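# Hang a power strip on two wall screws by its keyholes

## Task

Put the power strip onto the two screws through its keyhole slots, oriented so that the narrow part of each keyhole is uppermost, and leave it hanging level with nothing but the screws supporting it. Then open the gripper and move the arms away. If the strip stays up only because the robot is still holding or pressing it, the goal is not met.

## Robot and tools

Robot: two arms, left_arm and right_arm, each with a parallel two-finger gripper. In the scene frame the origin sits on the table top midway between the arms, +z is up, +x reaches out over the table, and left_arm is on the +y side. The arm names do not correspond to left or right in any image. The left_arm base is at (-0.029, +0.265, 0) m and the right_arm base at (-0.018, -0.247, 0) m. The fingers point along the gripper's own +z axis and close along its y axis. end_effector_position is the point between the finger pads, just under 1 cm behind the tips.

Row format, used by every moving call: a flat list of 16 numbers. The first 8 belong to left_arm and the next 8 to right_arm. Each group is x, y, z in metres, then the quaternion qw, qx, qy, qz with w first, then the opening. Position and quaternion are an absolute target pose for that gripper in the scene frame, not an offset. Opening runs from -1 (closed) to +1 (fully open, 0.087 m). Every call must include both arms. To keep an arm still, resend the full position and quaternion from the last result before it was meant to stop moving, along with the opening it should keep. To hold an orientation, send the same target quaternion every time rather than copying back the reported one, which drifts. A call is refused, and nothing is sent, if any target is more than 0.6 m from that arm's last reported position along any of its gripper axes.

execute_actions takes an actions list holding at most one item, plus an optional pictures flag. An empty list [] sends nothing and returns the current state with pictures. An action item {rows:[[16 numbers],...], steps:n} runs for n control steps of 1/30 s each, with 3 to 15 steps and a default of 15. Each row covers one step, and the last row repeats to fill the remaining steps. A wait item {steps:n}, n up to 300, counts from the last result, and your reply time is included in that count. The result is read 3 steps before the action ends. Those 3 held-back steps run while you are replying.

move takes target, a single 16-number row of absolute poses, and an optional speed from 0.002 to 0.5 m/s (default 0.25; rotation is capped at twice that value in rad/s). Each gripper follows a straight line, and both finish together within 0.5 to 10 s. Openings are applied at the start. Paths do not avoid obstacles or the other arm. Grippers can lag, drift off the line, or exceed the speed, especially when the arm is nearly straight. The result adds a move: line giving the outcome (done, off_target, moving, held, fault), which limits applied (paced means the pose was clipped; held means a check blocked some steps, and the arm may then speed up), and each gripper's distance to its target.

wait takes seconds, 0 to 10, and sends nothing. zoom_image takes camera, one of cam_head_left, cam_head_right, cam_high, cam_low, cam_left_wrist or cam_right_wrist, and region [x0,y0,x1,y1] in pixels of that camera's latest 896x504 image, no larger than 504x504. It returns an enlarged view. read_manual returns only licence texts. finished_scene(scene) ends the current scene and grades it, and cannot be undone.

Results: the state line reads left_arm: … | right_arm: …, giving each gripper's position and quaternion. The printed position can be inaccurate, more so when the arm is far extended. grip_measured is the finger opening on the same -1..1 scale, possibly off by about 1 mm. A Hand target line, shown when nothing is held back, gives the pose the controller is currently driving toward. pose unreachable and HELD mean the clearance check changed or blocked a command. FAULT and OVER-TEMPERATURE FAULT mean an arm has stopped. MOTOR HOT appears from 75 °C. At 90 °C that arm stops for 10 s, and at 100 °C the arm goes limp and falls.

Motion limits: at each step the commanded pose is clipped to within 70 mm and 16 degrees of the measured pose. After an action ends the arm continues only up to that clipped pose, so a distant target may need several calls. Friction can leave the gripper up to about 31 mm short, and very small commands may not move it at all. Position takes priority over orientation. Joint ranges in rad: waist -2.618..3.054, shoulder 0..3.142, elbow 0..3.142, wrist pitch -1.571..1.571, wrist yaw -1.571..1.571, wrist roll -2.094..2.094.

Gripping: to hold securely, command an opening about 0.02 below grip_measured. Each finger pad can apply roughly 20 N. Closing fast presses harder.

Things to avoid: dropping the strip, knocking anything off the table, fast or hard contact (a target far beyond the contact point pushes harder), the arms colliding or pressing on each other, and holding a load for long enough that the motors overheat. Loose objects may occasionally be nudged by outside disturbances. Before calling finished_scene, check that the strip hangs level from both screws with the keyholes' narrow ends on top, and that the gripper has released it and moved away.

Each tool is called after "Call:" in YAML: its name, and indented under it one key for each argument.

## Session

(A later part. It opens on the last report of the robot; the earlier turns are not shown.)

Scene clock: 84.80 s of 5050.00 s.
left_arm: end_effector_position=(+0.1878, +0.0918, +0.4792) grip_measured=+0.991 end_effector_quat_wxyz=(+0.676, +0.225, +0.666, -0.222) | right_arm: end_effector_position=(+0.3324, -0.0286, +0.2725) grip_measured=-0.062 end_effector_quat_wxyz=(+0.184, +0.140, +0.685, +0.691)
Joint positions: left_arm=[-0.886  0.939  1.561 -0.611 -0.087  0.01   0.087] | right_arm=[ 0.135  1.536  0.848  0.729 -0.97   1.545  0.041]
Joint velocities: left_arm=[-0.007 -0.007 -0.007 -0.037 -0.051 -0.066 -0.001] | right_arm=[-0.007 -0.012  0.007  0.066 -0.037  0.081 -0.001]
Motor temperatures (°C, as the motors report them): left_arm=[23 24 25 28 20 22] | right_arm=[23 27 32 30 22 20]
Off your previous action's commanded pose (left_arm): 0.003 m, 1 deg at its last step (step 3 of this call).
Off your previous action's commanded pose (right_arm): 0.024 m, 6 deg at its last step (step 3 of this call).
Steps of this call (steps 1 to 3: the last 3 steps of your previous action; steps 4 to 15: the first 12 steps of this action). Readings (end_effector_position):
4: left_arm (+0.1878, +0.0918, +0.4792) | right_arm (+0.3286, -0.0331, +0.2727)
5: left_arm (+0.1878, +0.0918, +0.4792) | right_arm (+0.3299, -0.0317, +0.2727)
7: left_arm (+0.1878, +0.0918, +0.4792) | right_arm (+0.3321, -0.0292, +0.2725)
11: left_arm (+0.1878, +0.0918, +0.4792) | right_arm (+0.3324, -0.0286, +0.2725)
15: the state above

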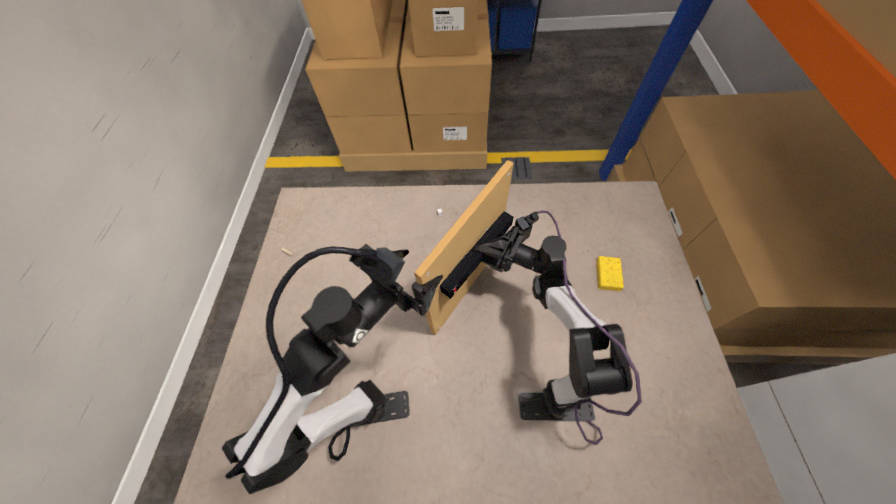

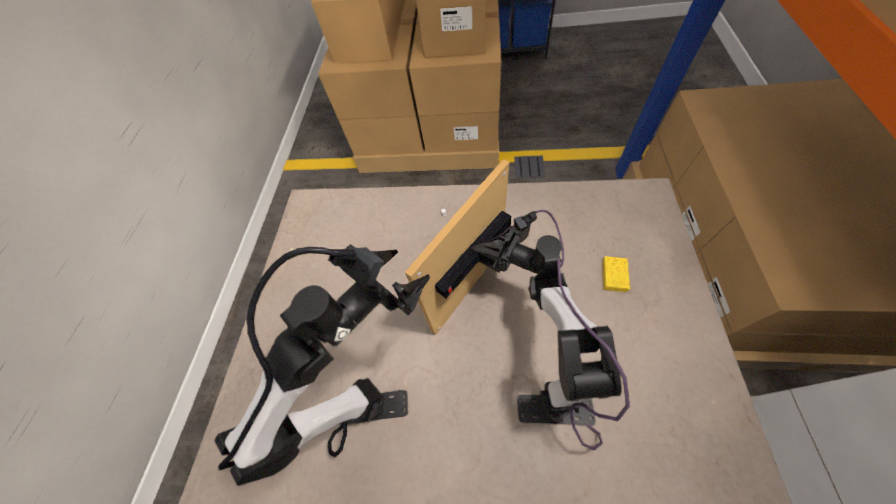

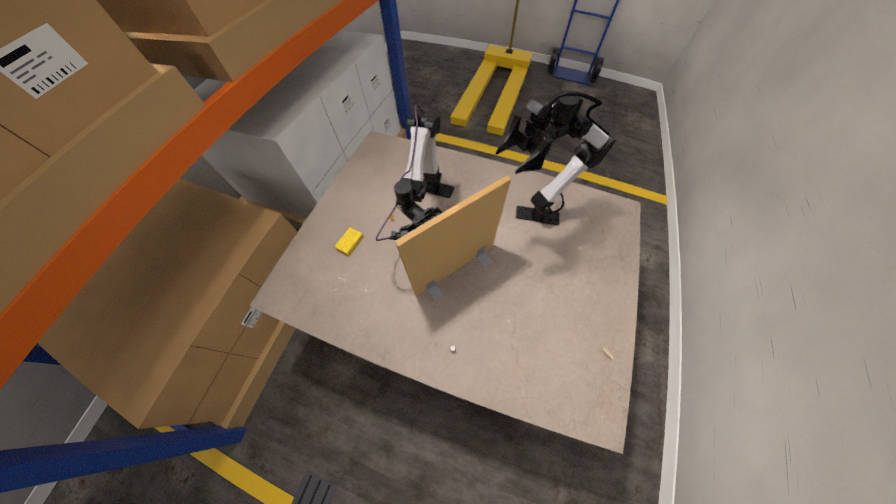

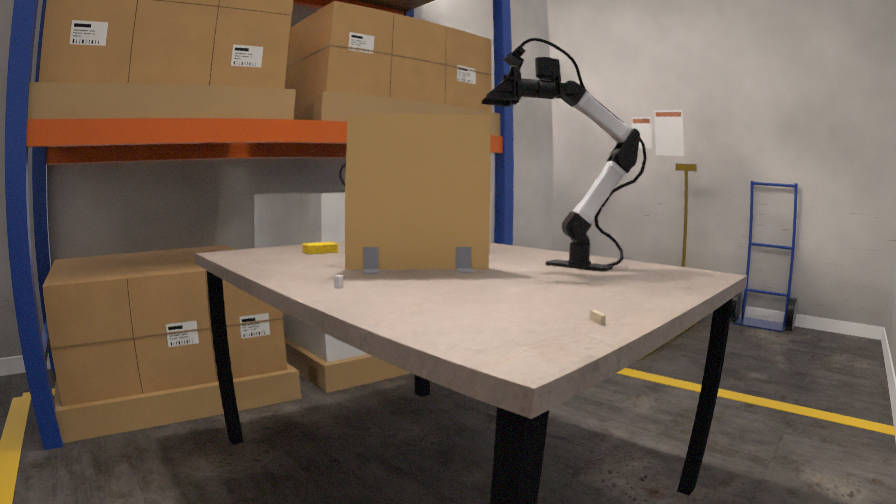

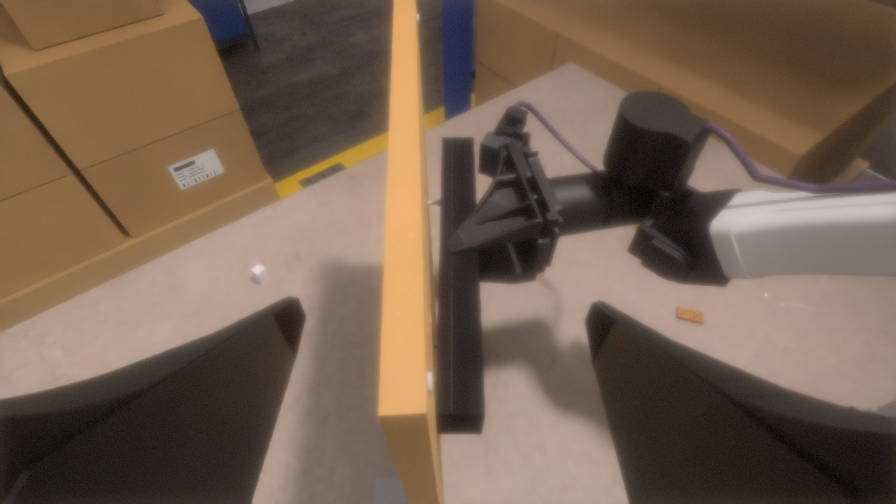

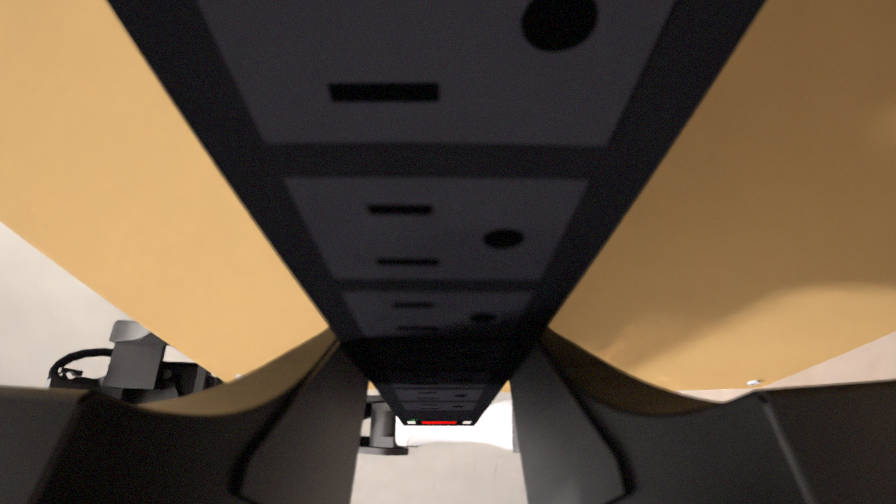

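Maybe merely friction-stopped; push more.

Call:
execute_actions:
  actions:
    - {"rows":[[0.19,0.09,0.48,0.671,0.224,0.671,-0.224,1,0.343,-0.012,0.297,0.21,0.095,0.668,0.706,-0.3]],"steps":15}
  pictures: true

Scene clock: 85.30 s of 5050.00 s.
left_arm: end_effector_position=(+0.1878, +0.0918, +0.4792) grip_measured=+0.991 end_effector_quat_wxyz=(+0.676, +0.225, +0.666, -0.222) | right_arm: end_effector_position=(+0.3334, -0.0258, +0.2724) grip_measured=-0.062 end_effector_quat_wxyz=(+0.170, +0.128, +0.688, +0.694)
Joint positions: left_arm=[-0.886  0.939  1.561 -0.611 -0.087  0.01   0.087] | right_arm=[ 0.136  1.566  0.877  0.729 -1.007  1.548  0.041]
Joint velocities: left_arm=[-0.002 -0.002 -0.002 -0.007 -0.037 -0.051 -0.001] | right_arm=[-0.007  0.002 -0.002 -0.066  0.007 -0.066 -0.   ]
Motor temperatures (°C, as the motors report them): left_arm=[23 24 25 28 20 22] | right_arm=[23 27 32 30 22 20]
Off your previous action's commanded pose (left_arm): 0.003 m, 1 deg at its last step (step 3 of this call).
Off your previous action's commanded pose (right_arm): 0.026 m, 6 deg at its last step (step 3 of this call).
Steps of this call (steps 1 to 3: the last 3 steps of your previous action; steps 4 to 15: the first 12 steps of this action). Readings (end_effector_position):
4: left_arm (+0.1878, +0.0918, +0.4792) | right_arm (+0.3329, -0.0279, +0.2724)
5: left_arm (+0.1878, +0.0918, +0.4792) | right_arm (+0.3328, -0.0271, +0.2724)
7: left_arm (+0.1878, +0.0918, +0.4792) | right_arm (+0.3333, -0.0262, +0.2724)
11: left_arm (+0.1878, +0.0918, +0.4792) | right_arm (+0.3333, -0.0258, +0.2724)
15: the state above

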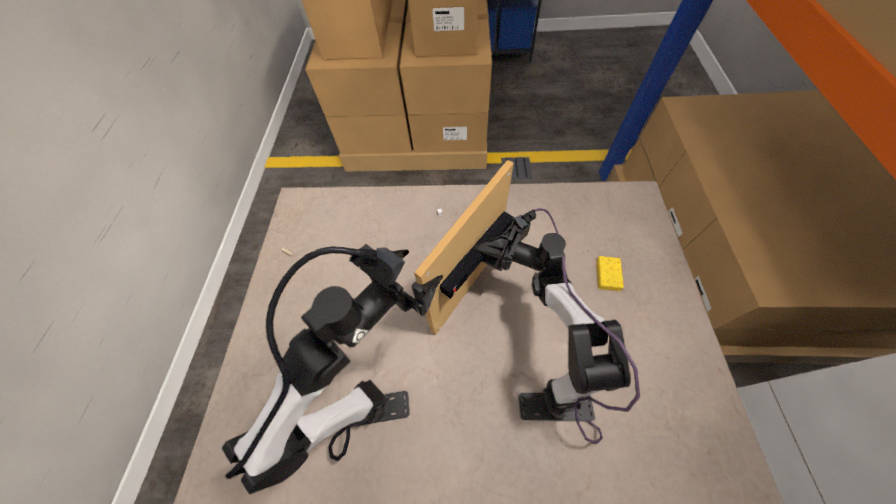

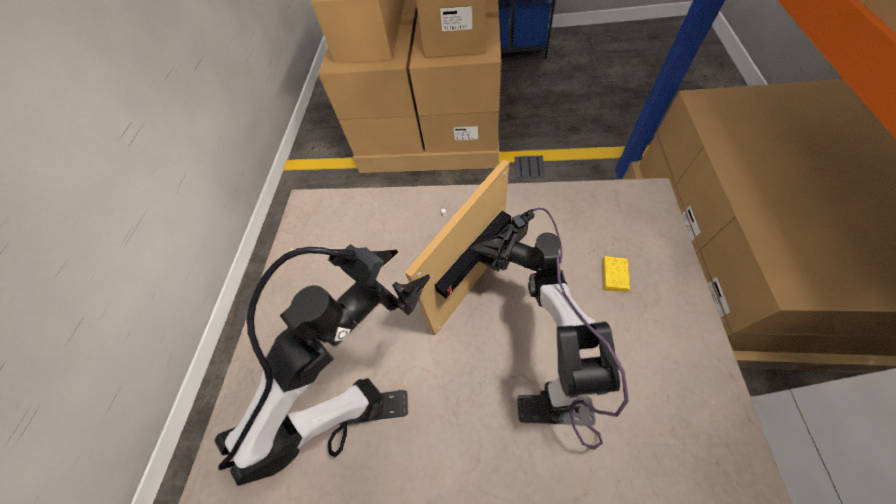

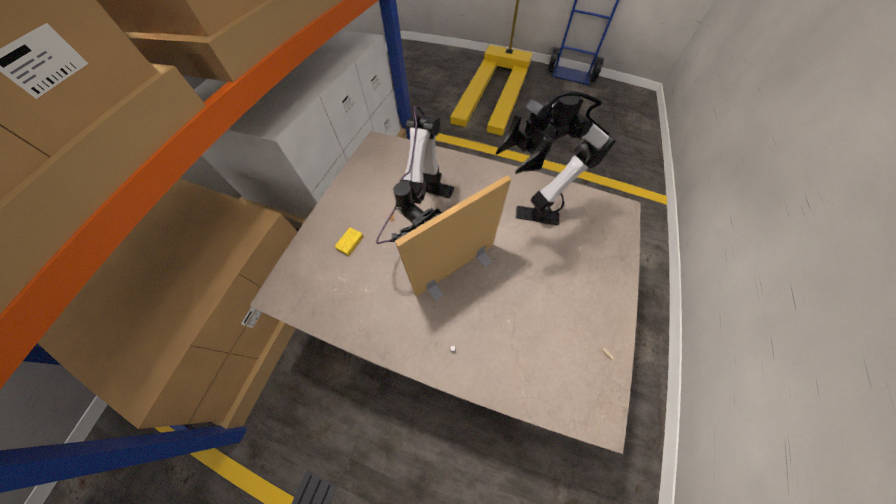

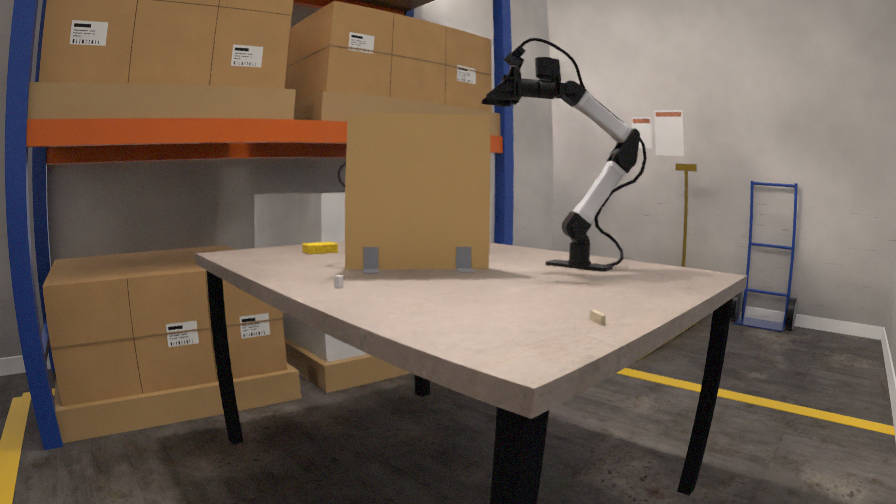

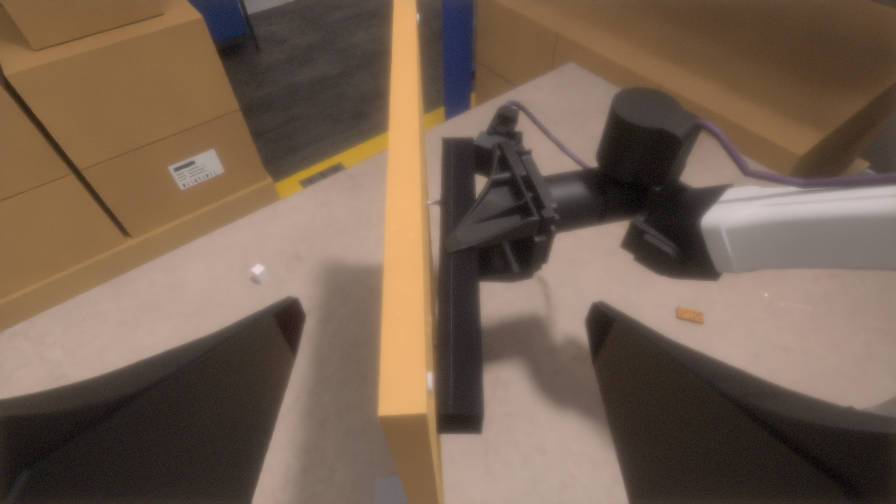

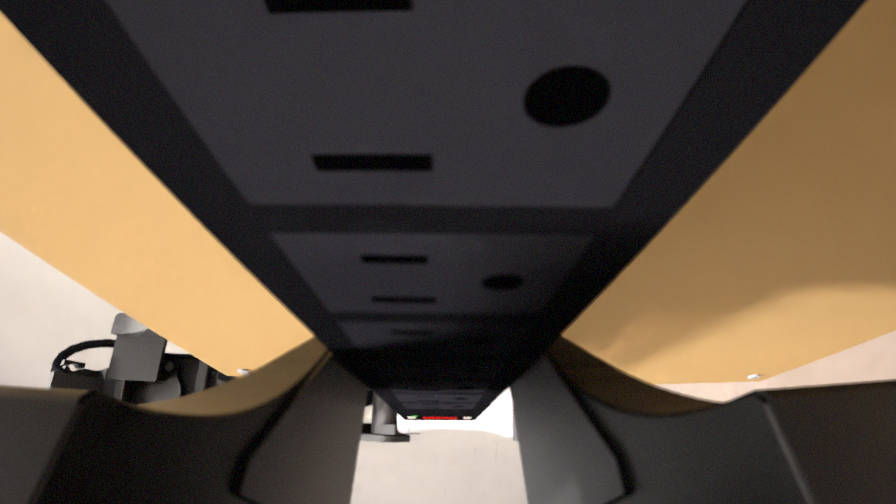

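Call:
execute_actions:
  actions:
    - {"rows":[[0.19,0.09,0.48,0.671,0.224,0.671,-0.224,1,0.295,-0.082,0.295,0.18,0.11,0.668,0.71,-0.3]],"steps":15}

Call:
execute_actions:
  actions:
    - {"rows":[[0.19,0.09,0.48,0.671,0.224,0.671,-0.224,1,0.295,-0.082,0.295,0.18,0.11,0.668,0.71,-0.3]],"steps":15}
  pictures: true

Call:
zoom_image:
  camera: "cam_left_wrist"
  region: [380,130,680,430]

Scene clock: 85.80 s of 5050.00 s.
left_arm: end_effector_position=(+0.1878, +0.0918, +0.4792) grip_measured=+0.991 end_effector_quat_wxyz=(+0.676, +0.225, +0.666, -0.222) | right_arm: end_effector_position=(+0.3072, -0.0827, +0.2703) grip_measured=-0.062 end_effector_quat_wxyz=(+0.159, +0.150, +0.684, +0.696)
Joint positions: left_arm=[-0.886  0.939  1.561 -0.611 -0.087  0.01   0.087] | right_arm=[-0.045  1.45   0.75   0.75  -1.171  1.608  0.041]
Joint velocities: left_arm=[-0.002 -0.007  0.002 -0.037 -0.007 -0.037  0.   ] | right_arm=[-0.012  0.012 -0.037  0.11  -0.168  0.095  0.   ]
Motor temperatures (°C, as the motors report them): left_arm=[23 24 25 28 20 22] | right_arm=[23 27 32 30 22 20]
Off your previous action's commanded pose (left_arm): 0.003 m, 1 deg at its last step (step 3 of this call).
Off your previous action's commanded pose (right_arm): 0.030 m, 6 deg at its last step (step 3 of this call).
Steps of this call (steps 1 to 3: the last 3 steps of your previous action; steps 4 to 15: the first 12 steps of this action). Readings (end_effector_position):
4: left_arm (+0.1878, +0.0918, +0.4792) | right_arm (+0.3314, -0.0316, +0.2722)
5: left_arm (+0.1878, +0.0918, +0.4792) | right_arm (+0.3249, -0.0410, +0.2708)
7: left_arm (+0.1878, +0.0918, +0.4792) | right_arm (+0.3162, -0.0636, +0.2682)
11: left_arm (+0.1878, +0.0918, +0.4792) | right_arm (+0.3127, -0.0835, +0.2691)
15: the state above

Scene clock: 86.30 s of 5050.00 s.
left_arm: end_effector_position=(+0.1878, +0.0918, +0.4792) grip_measured=+0.991 end_effector_quat_wxyz=(+0.676, +0.225, +0.666, -0.222) | right_arm: end_effector_position=(+0.3025, -0.0820, +0.2728) grip_measured=-0.062 end_effector_quat_wxyz=(+0.152, +0.143, +0.682, +0.701)
Joint positions: left_arm=[-0.886  0.939  1.561 -0.611 -0.087  0.01   0.087] | right_arm=[-0.045  1.45   0.743  0.787 -1.192  1.638  0.041]
Joint velocities: left_arm=[-0.017 -0.022  0.002  0.022 -0.037 -0.051 -0.001] | right_arm=[-0.002 -0.012 -0.002  0.007  0.051 -0.051 -0.   ]
Motor temperatures (°C, as the motors report them): left_arm=[23 24 25 28 20 22] | right_arm=[23 27 32 30 22 20]
Off your previous action's commanded pose (left_arm): 0.003 m, 1 deg at its last step (step 3 of this call).
Off your previous action's commanded pose (right_arm): 0.026 m, 6 deg at its last step (step 3 of this call).
Steps of this call (steps 1 to 3: the last 3 steps of your previous action; steps 4 to 15: the first 12 steps of this action). Readings (end_effector_position):
4: left_arm (+0.1878, +0.0918, +0.4792) | right_arm (+0.3043, -0.0822, +0.2710)
5: left_arm (+0.1878, +0.0918, +0.4792) | right_arm (+0.3039, -0.0822, +0.2712)
7: left_arm (+0.1878, +0.0918, +0.4792) | right_arm (+0.3033, -0.0821, +0.2714)
11: left_arm (+0.1878, +0.0918, +0.4792) | right_arm (+0.3028, -0.0820, +0.2722)
15: the state above

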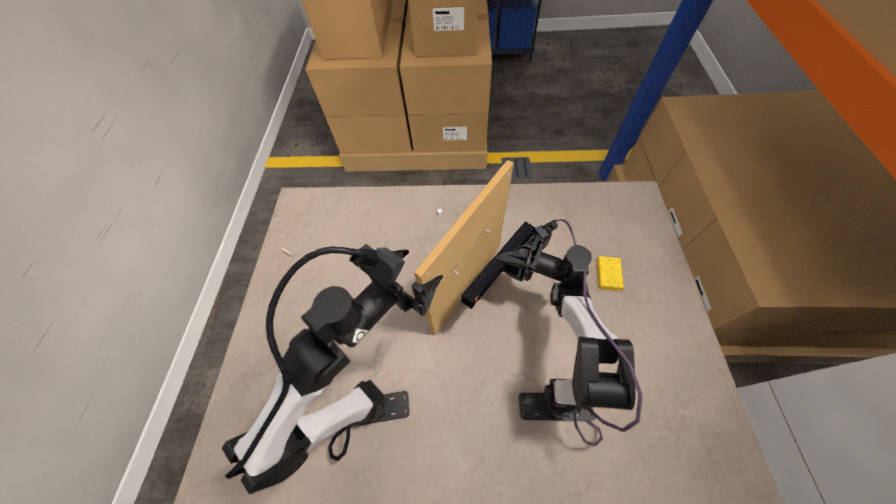

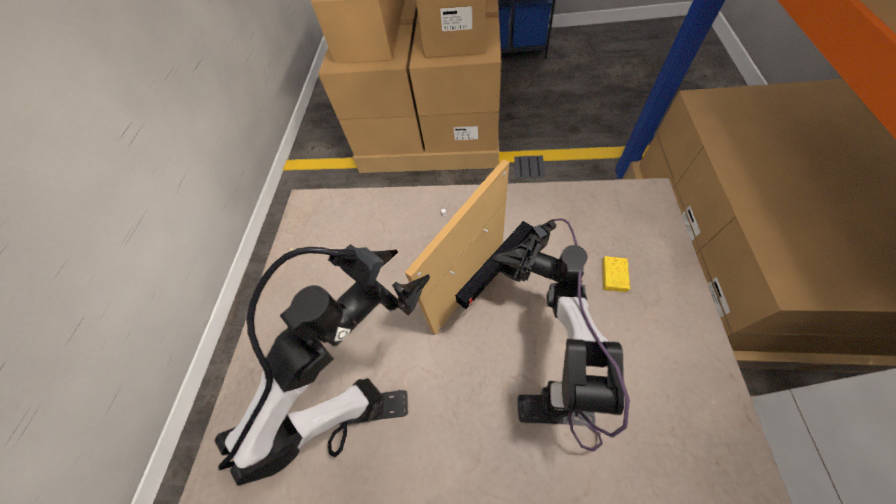

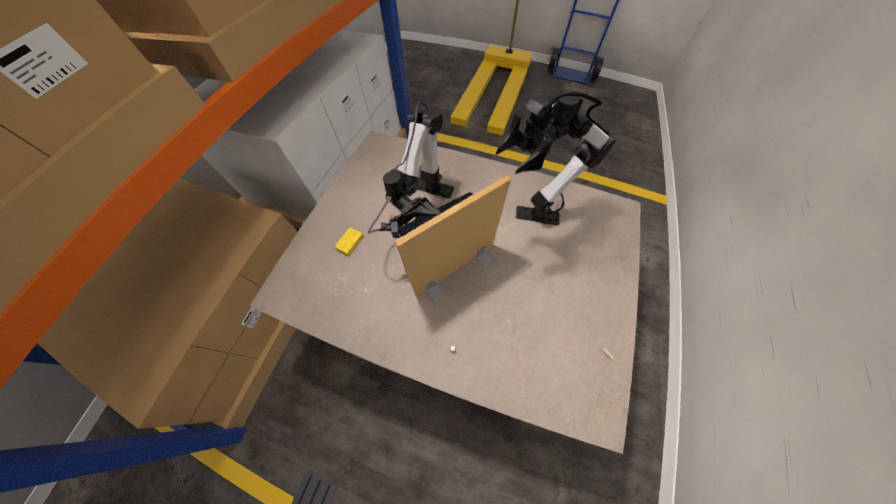

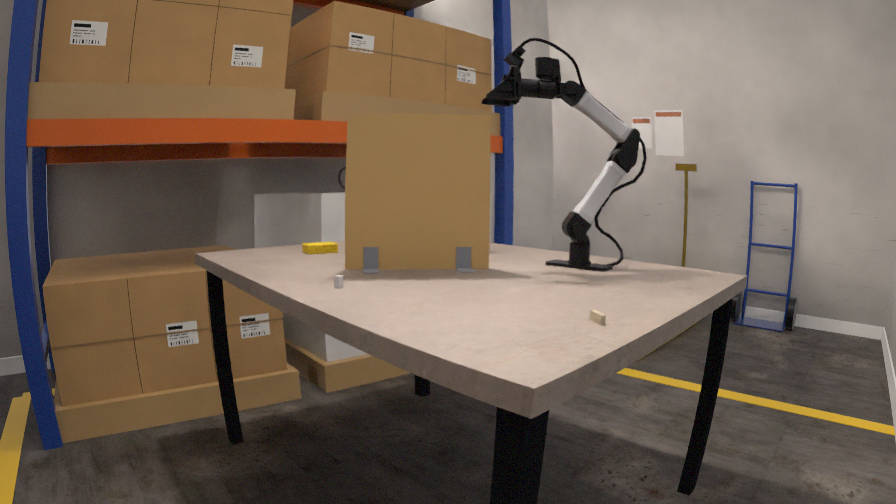

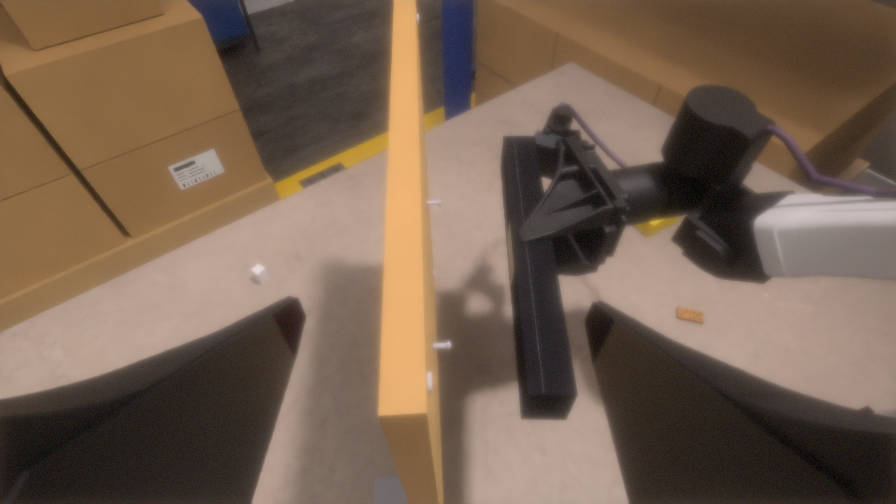

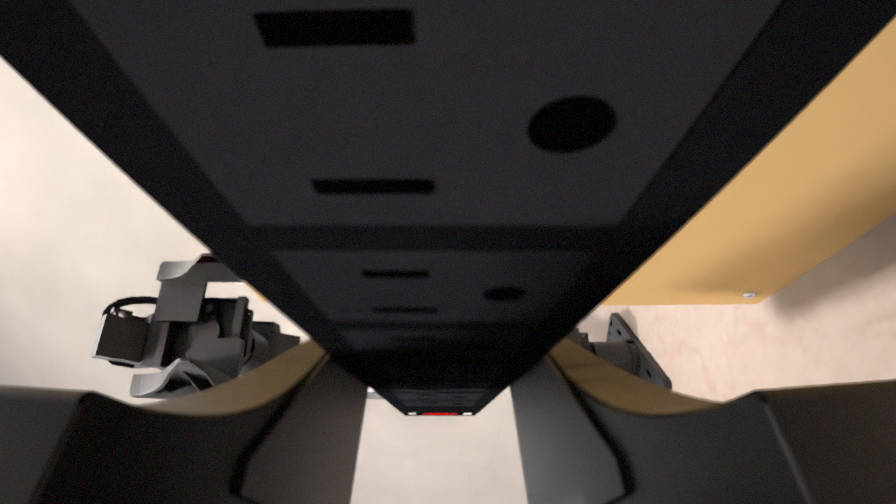

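Region (380, 130, 680, 430) of cam_left_wrist's 896x504 image, scaled by 1.680, with more detail than that image has.

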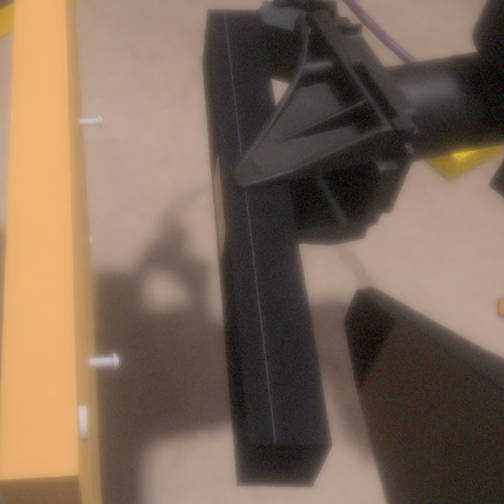

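Call:
move:
  target: [0.10,0.2,0.46,0.671,0.224,0.671,-0.224,1,0.29,-0.09,0.47,0.18,0.11,0.668,0.71,-0.3]

Call:
zoom_image:
  camera: "cam_low"
  region: [300,30,540,130]

Scene clock: 88.77 s of 5050.00 s.
left_arm: end_effector_position=(+0.1008, +0.1878, +0.4553) grip_measured=+0.991 end_effector_quat_wxyz=(+0.666, +0.234, +0.674, -0.217) | right_arm: end_effector_position=(+0.2920, -0.0875, +0.4473) grip_measured=-0.062 end_effector_quat_wxyz=(+0.149, +0.128, +0.678, +0.709)
Joint positions: left_arm=[-1.4    0.621  1.58  -0.983 -0.594  0.006  0.087] | right_arm=[-0.068  1.352  1.341  0.16  -1.237  1.691  0.041]
Joint velocities: left_arm=[-0.017  0.012  0.002  0.037 -0.051 -0.022  0.   ] | right_arm=[-0.012  0.002 -0.017 -0.037 -0.066 -0.051 -0.001]
Motor temperatures (°C, as the motors report them): left_arm=[23 23 25 29 20 22] | right_arm=[23 27 32 30 22 20]
Hand target (left_arm): +0.098, +0.199, +0.460; +0.670, +0.223, +0.671, -0.225
Hand target (right_arm): +0.288, -0.090, +0.470; +0.180, +0.110, +0.669, +0.713
Off your previous action's commanded pose (left_arm): 0.003 m, 1 deg at its last step (step 3 of this call).
Off your previous action's commanded pose (right_arm): 0.023 m, 5 deg at its last step (step 3 of this call).
Off the commanded pose (left_arm): 0.013 m, 2 deg.
Off the commanded pose (right_arm): 0.023 m, 4 deg.
Kept back: nothing.
move: off_target (left_arm, right_arm)

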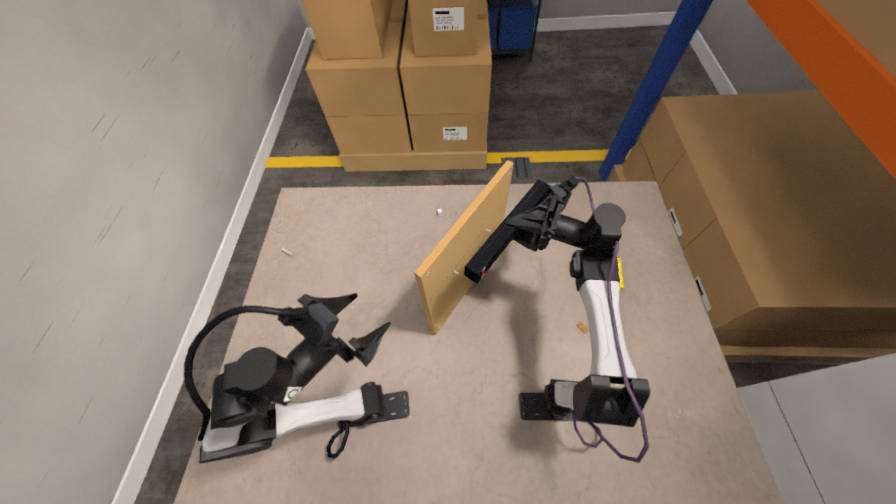

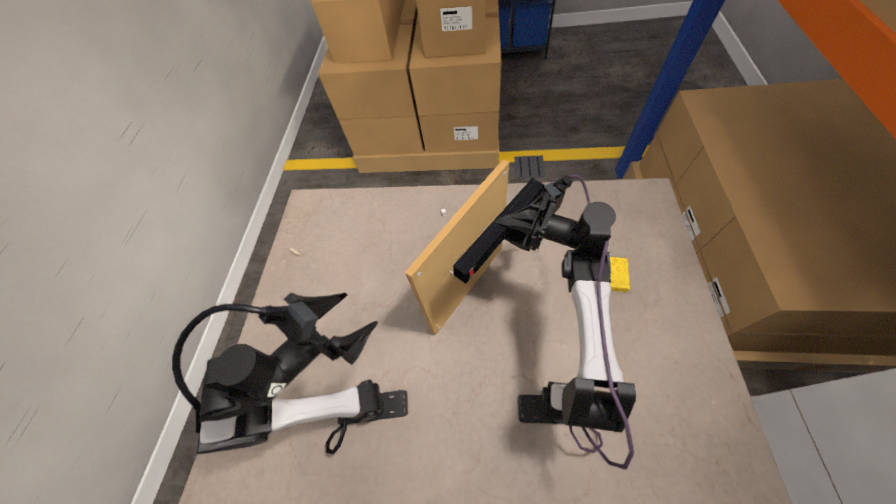

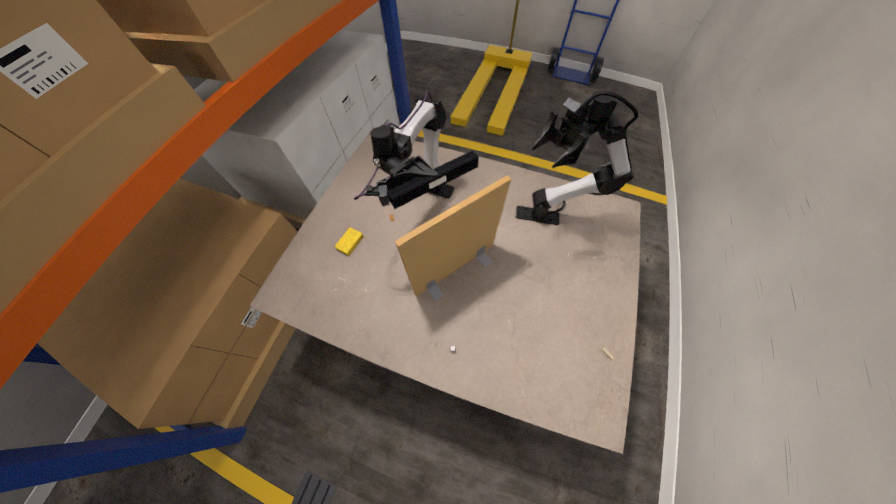

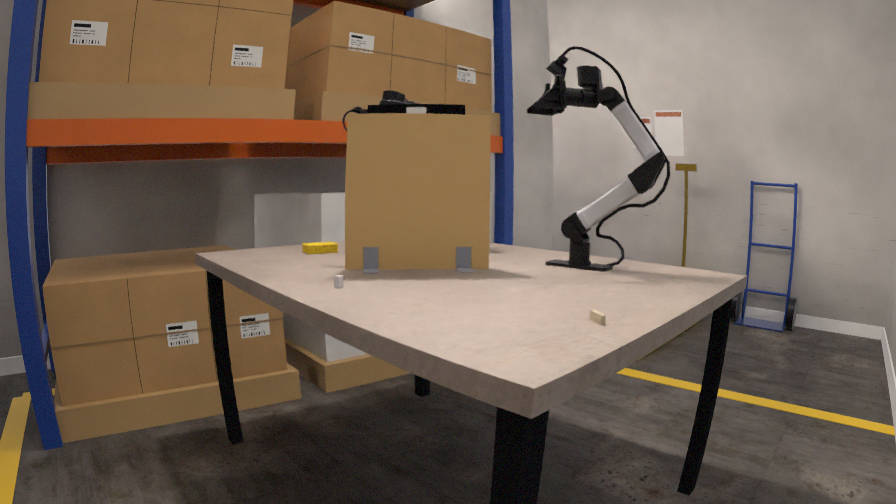

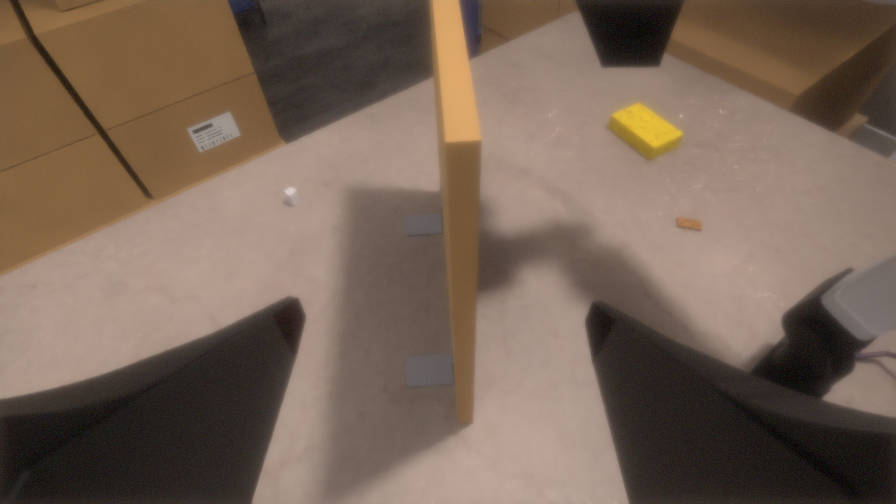

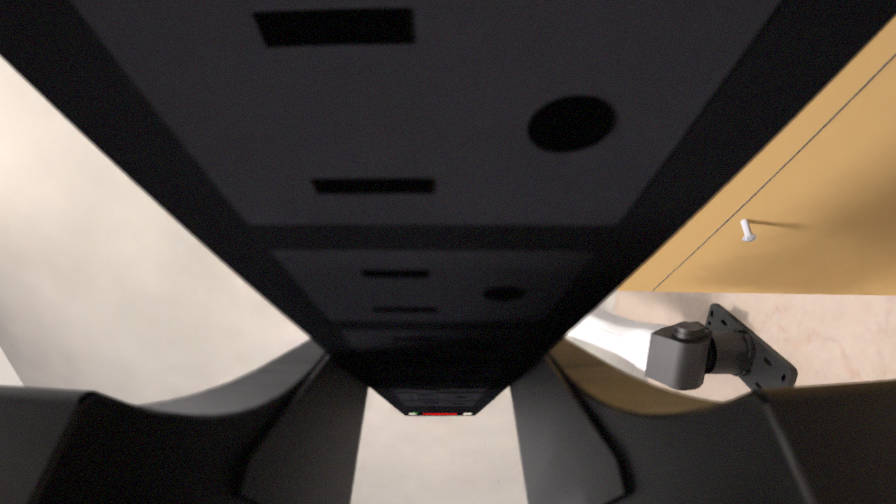

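Region (300, 30, 540, 130) of cam_low's 896x504 image, scaled by 2.100, with more detail than that image has; it fills the top 210 rows of this view, and the rest is white.

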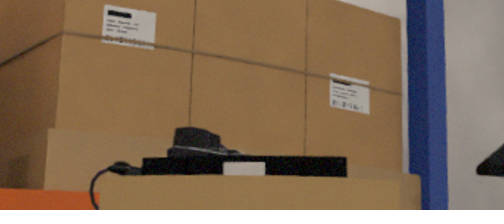

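Call:
move:
  target: [0.19,0.09,0.48,0.671,0.224,0.671,-0.224,1,0.315,-0.052,0.285,0.148,0.087,0.682,0.71,-0.3]

Scene clock: 90.63 s of 5050.00 s.
left_arm: end_effector_position=(+0.1883, +0.0948, +0.4715) grip_measured=+0.991 end_effector_quat_wxyz=(+0.666, +0.231, +0.676, -0.216) | right_arm: end_effector_position=(+0.3186, -0.0545, +0.2696) grip_measured=-0.062 end_effector_quat_wxyz=(+0.132, +0.115, +0.696, +0.697)
Joint positions: left_arm=[-0.865  0.94   1.563 -0.645 -0.066  0.014  0.087] | right_arm=[ 0.04   1.548  0.861  0.702 -1.178  1.561  0.041]
Joint velocities: left_arm=[ 0.007 -0.002 -0.012 -0.037 -0.022  0.007 -0.001] | right_arm=[-0.002 -0.007 -0.007  0.051  0.037  0.007  0.001]
Motor temperatures (°C, as the motors report them): left_arm=[23 23 25 29 20 22] | right_arm=[23 27 32 30 22 20]
Hand target (left_arm): +0.192, +0.092, +0.480; +0.672, +0.225, +0.670, -0.223
Hand target (right_arm): +0.314, -0.052, +0.284; +0.147, +0.087, +0.685, +0.708
Off the commanded pose (left_arm): 0.010 m, 2 deg.
Off the commanded pose (right_arm): 0.016 m, 4 deg.
Kept back: nothing.
move: off_target (right_arm)

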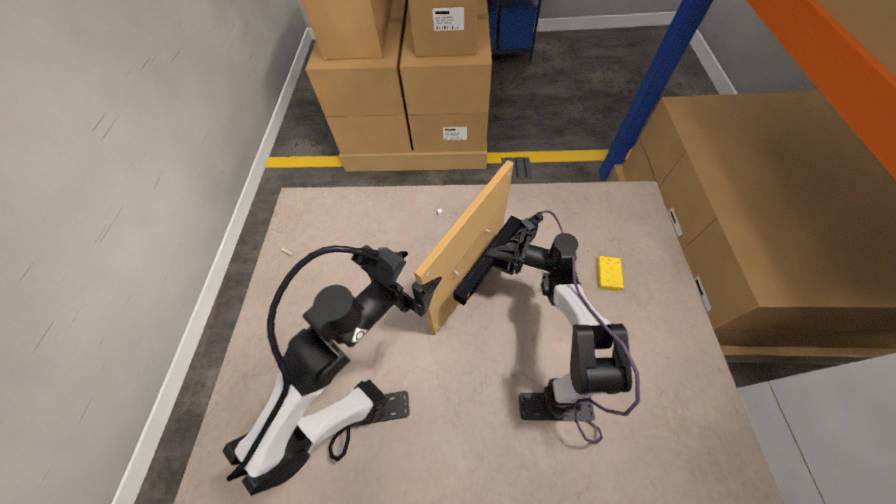

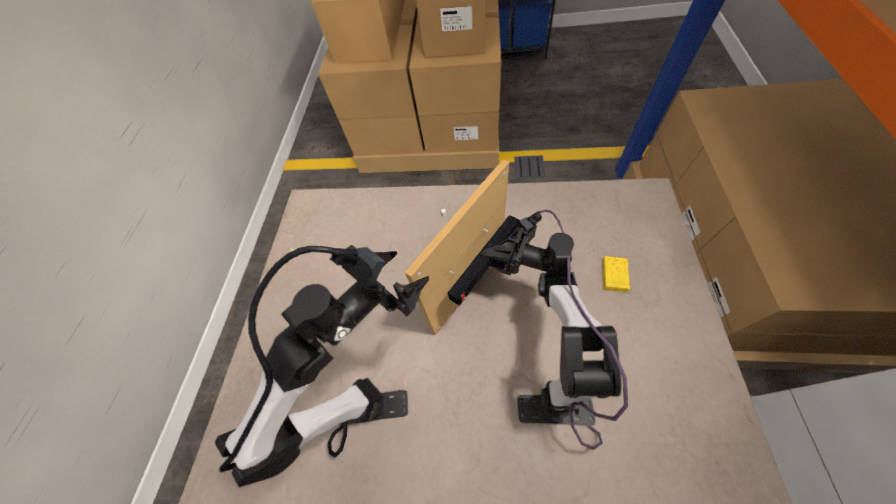

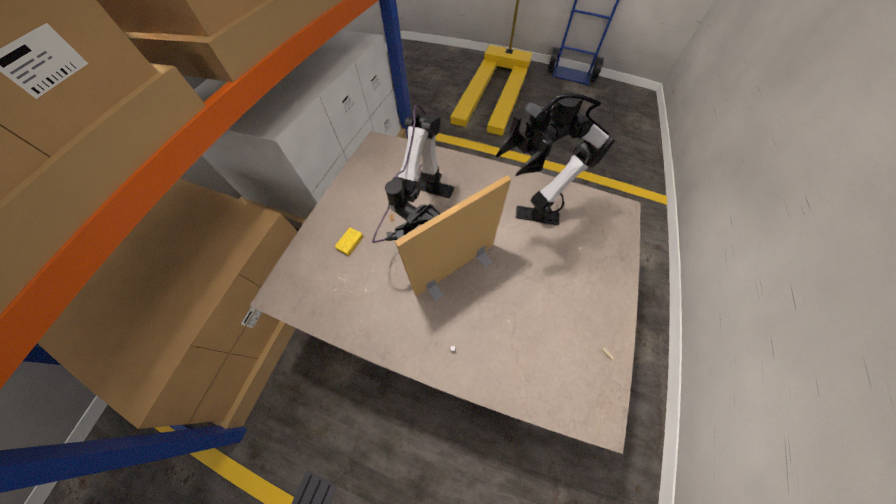

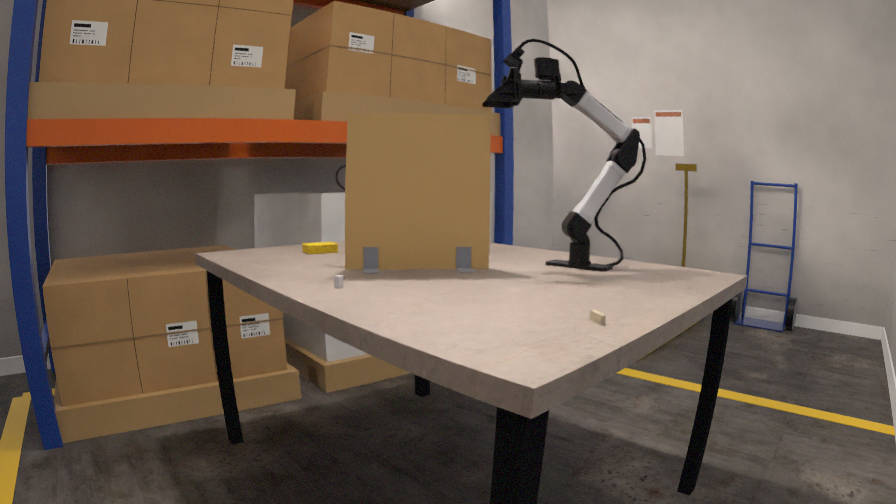

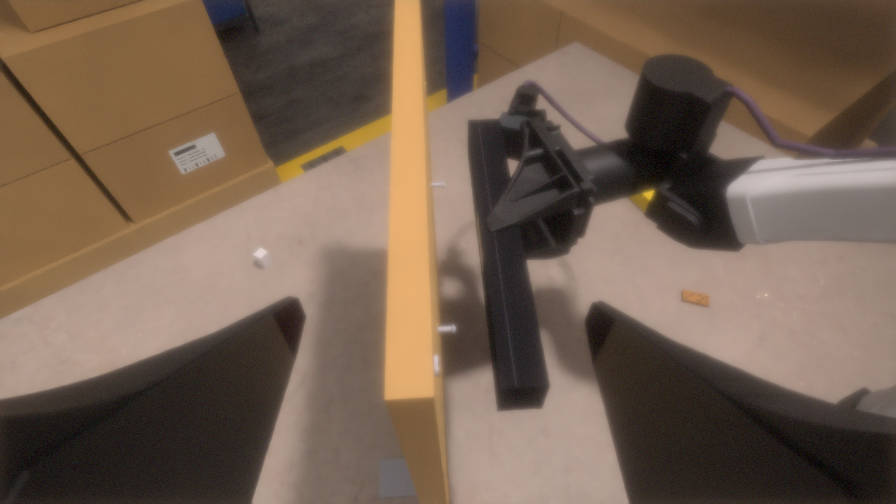

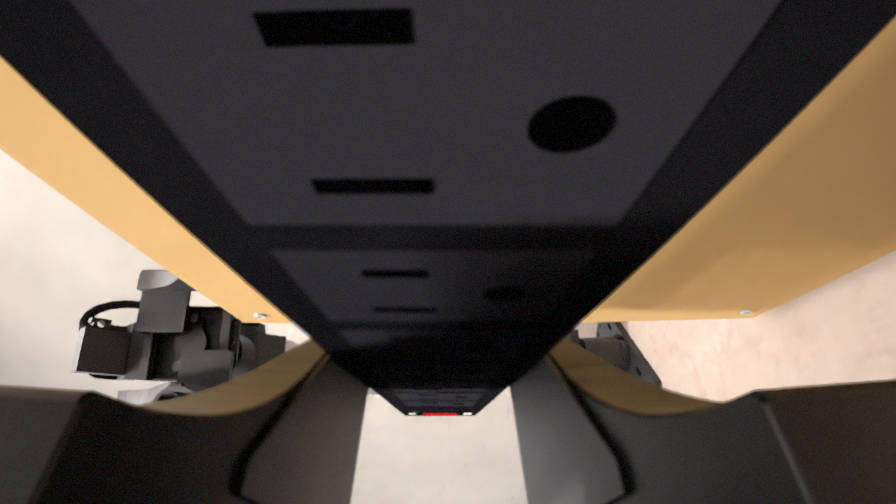

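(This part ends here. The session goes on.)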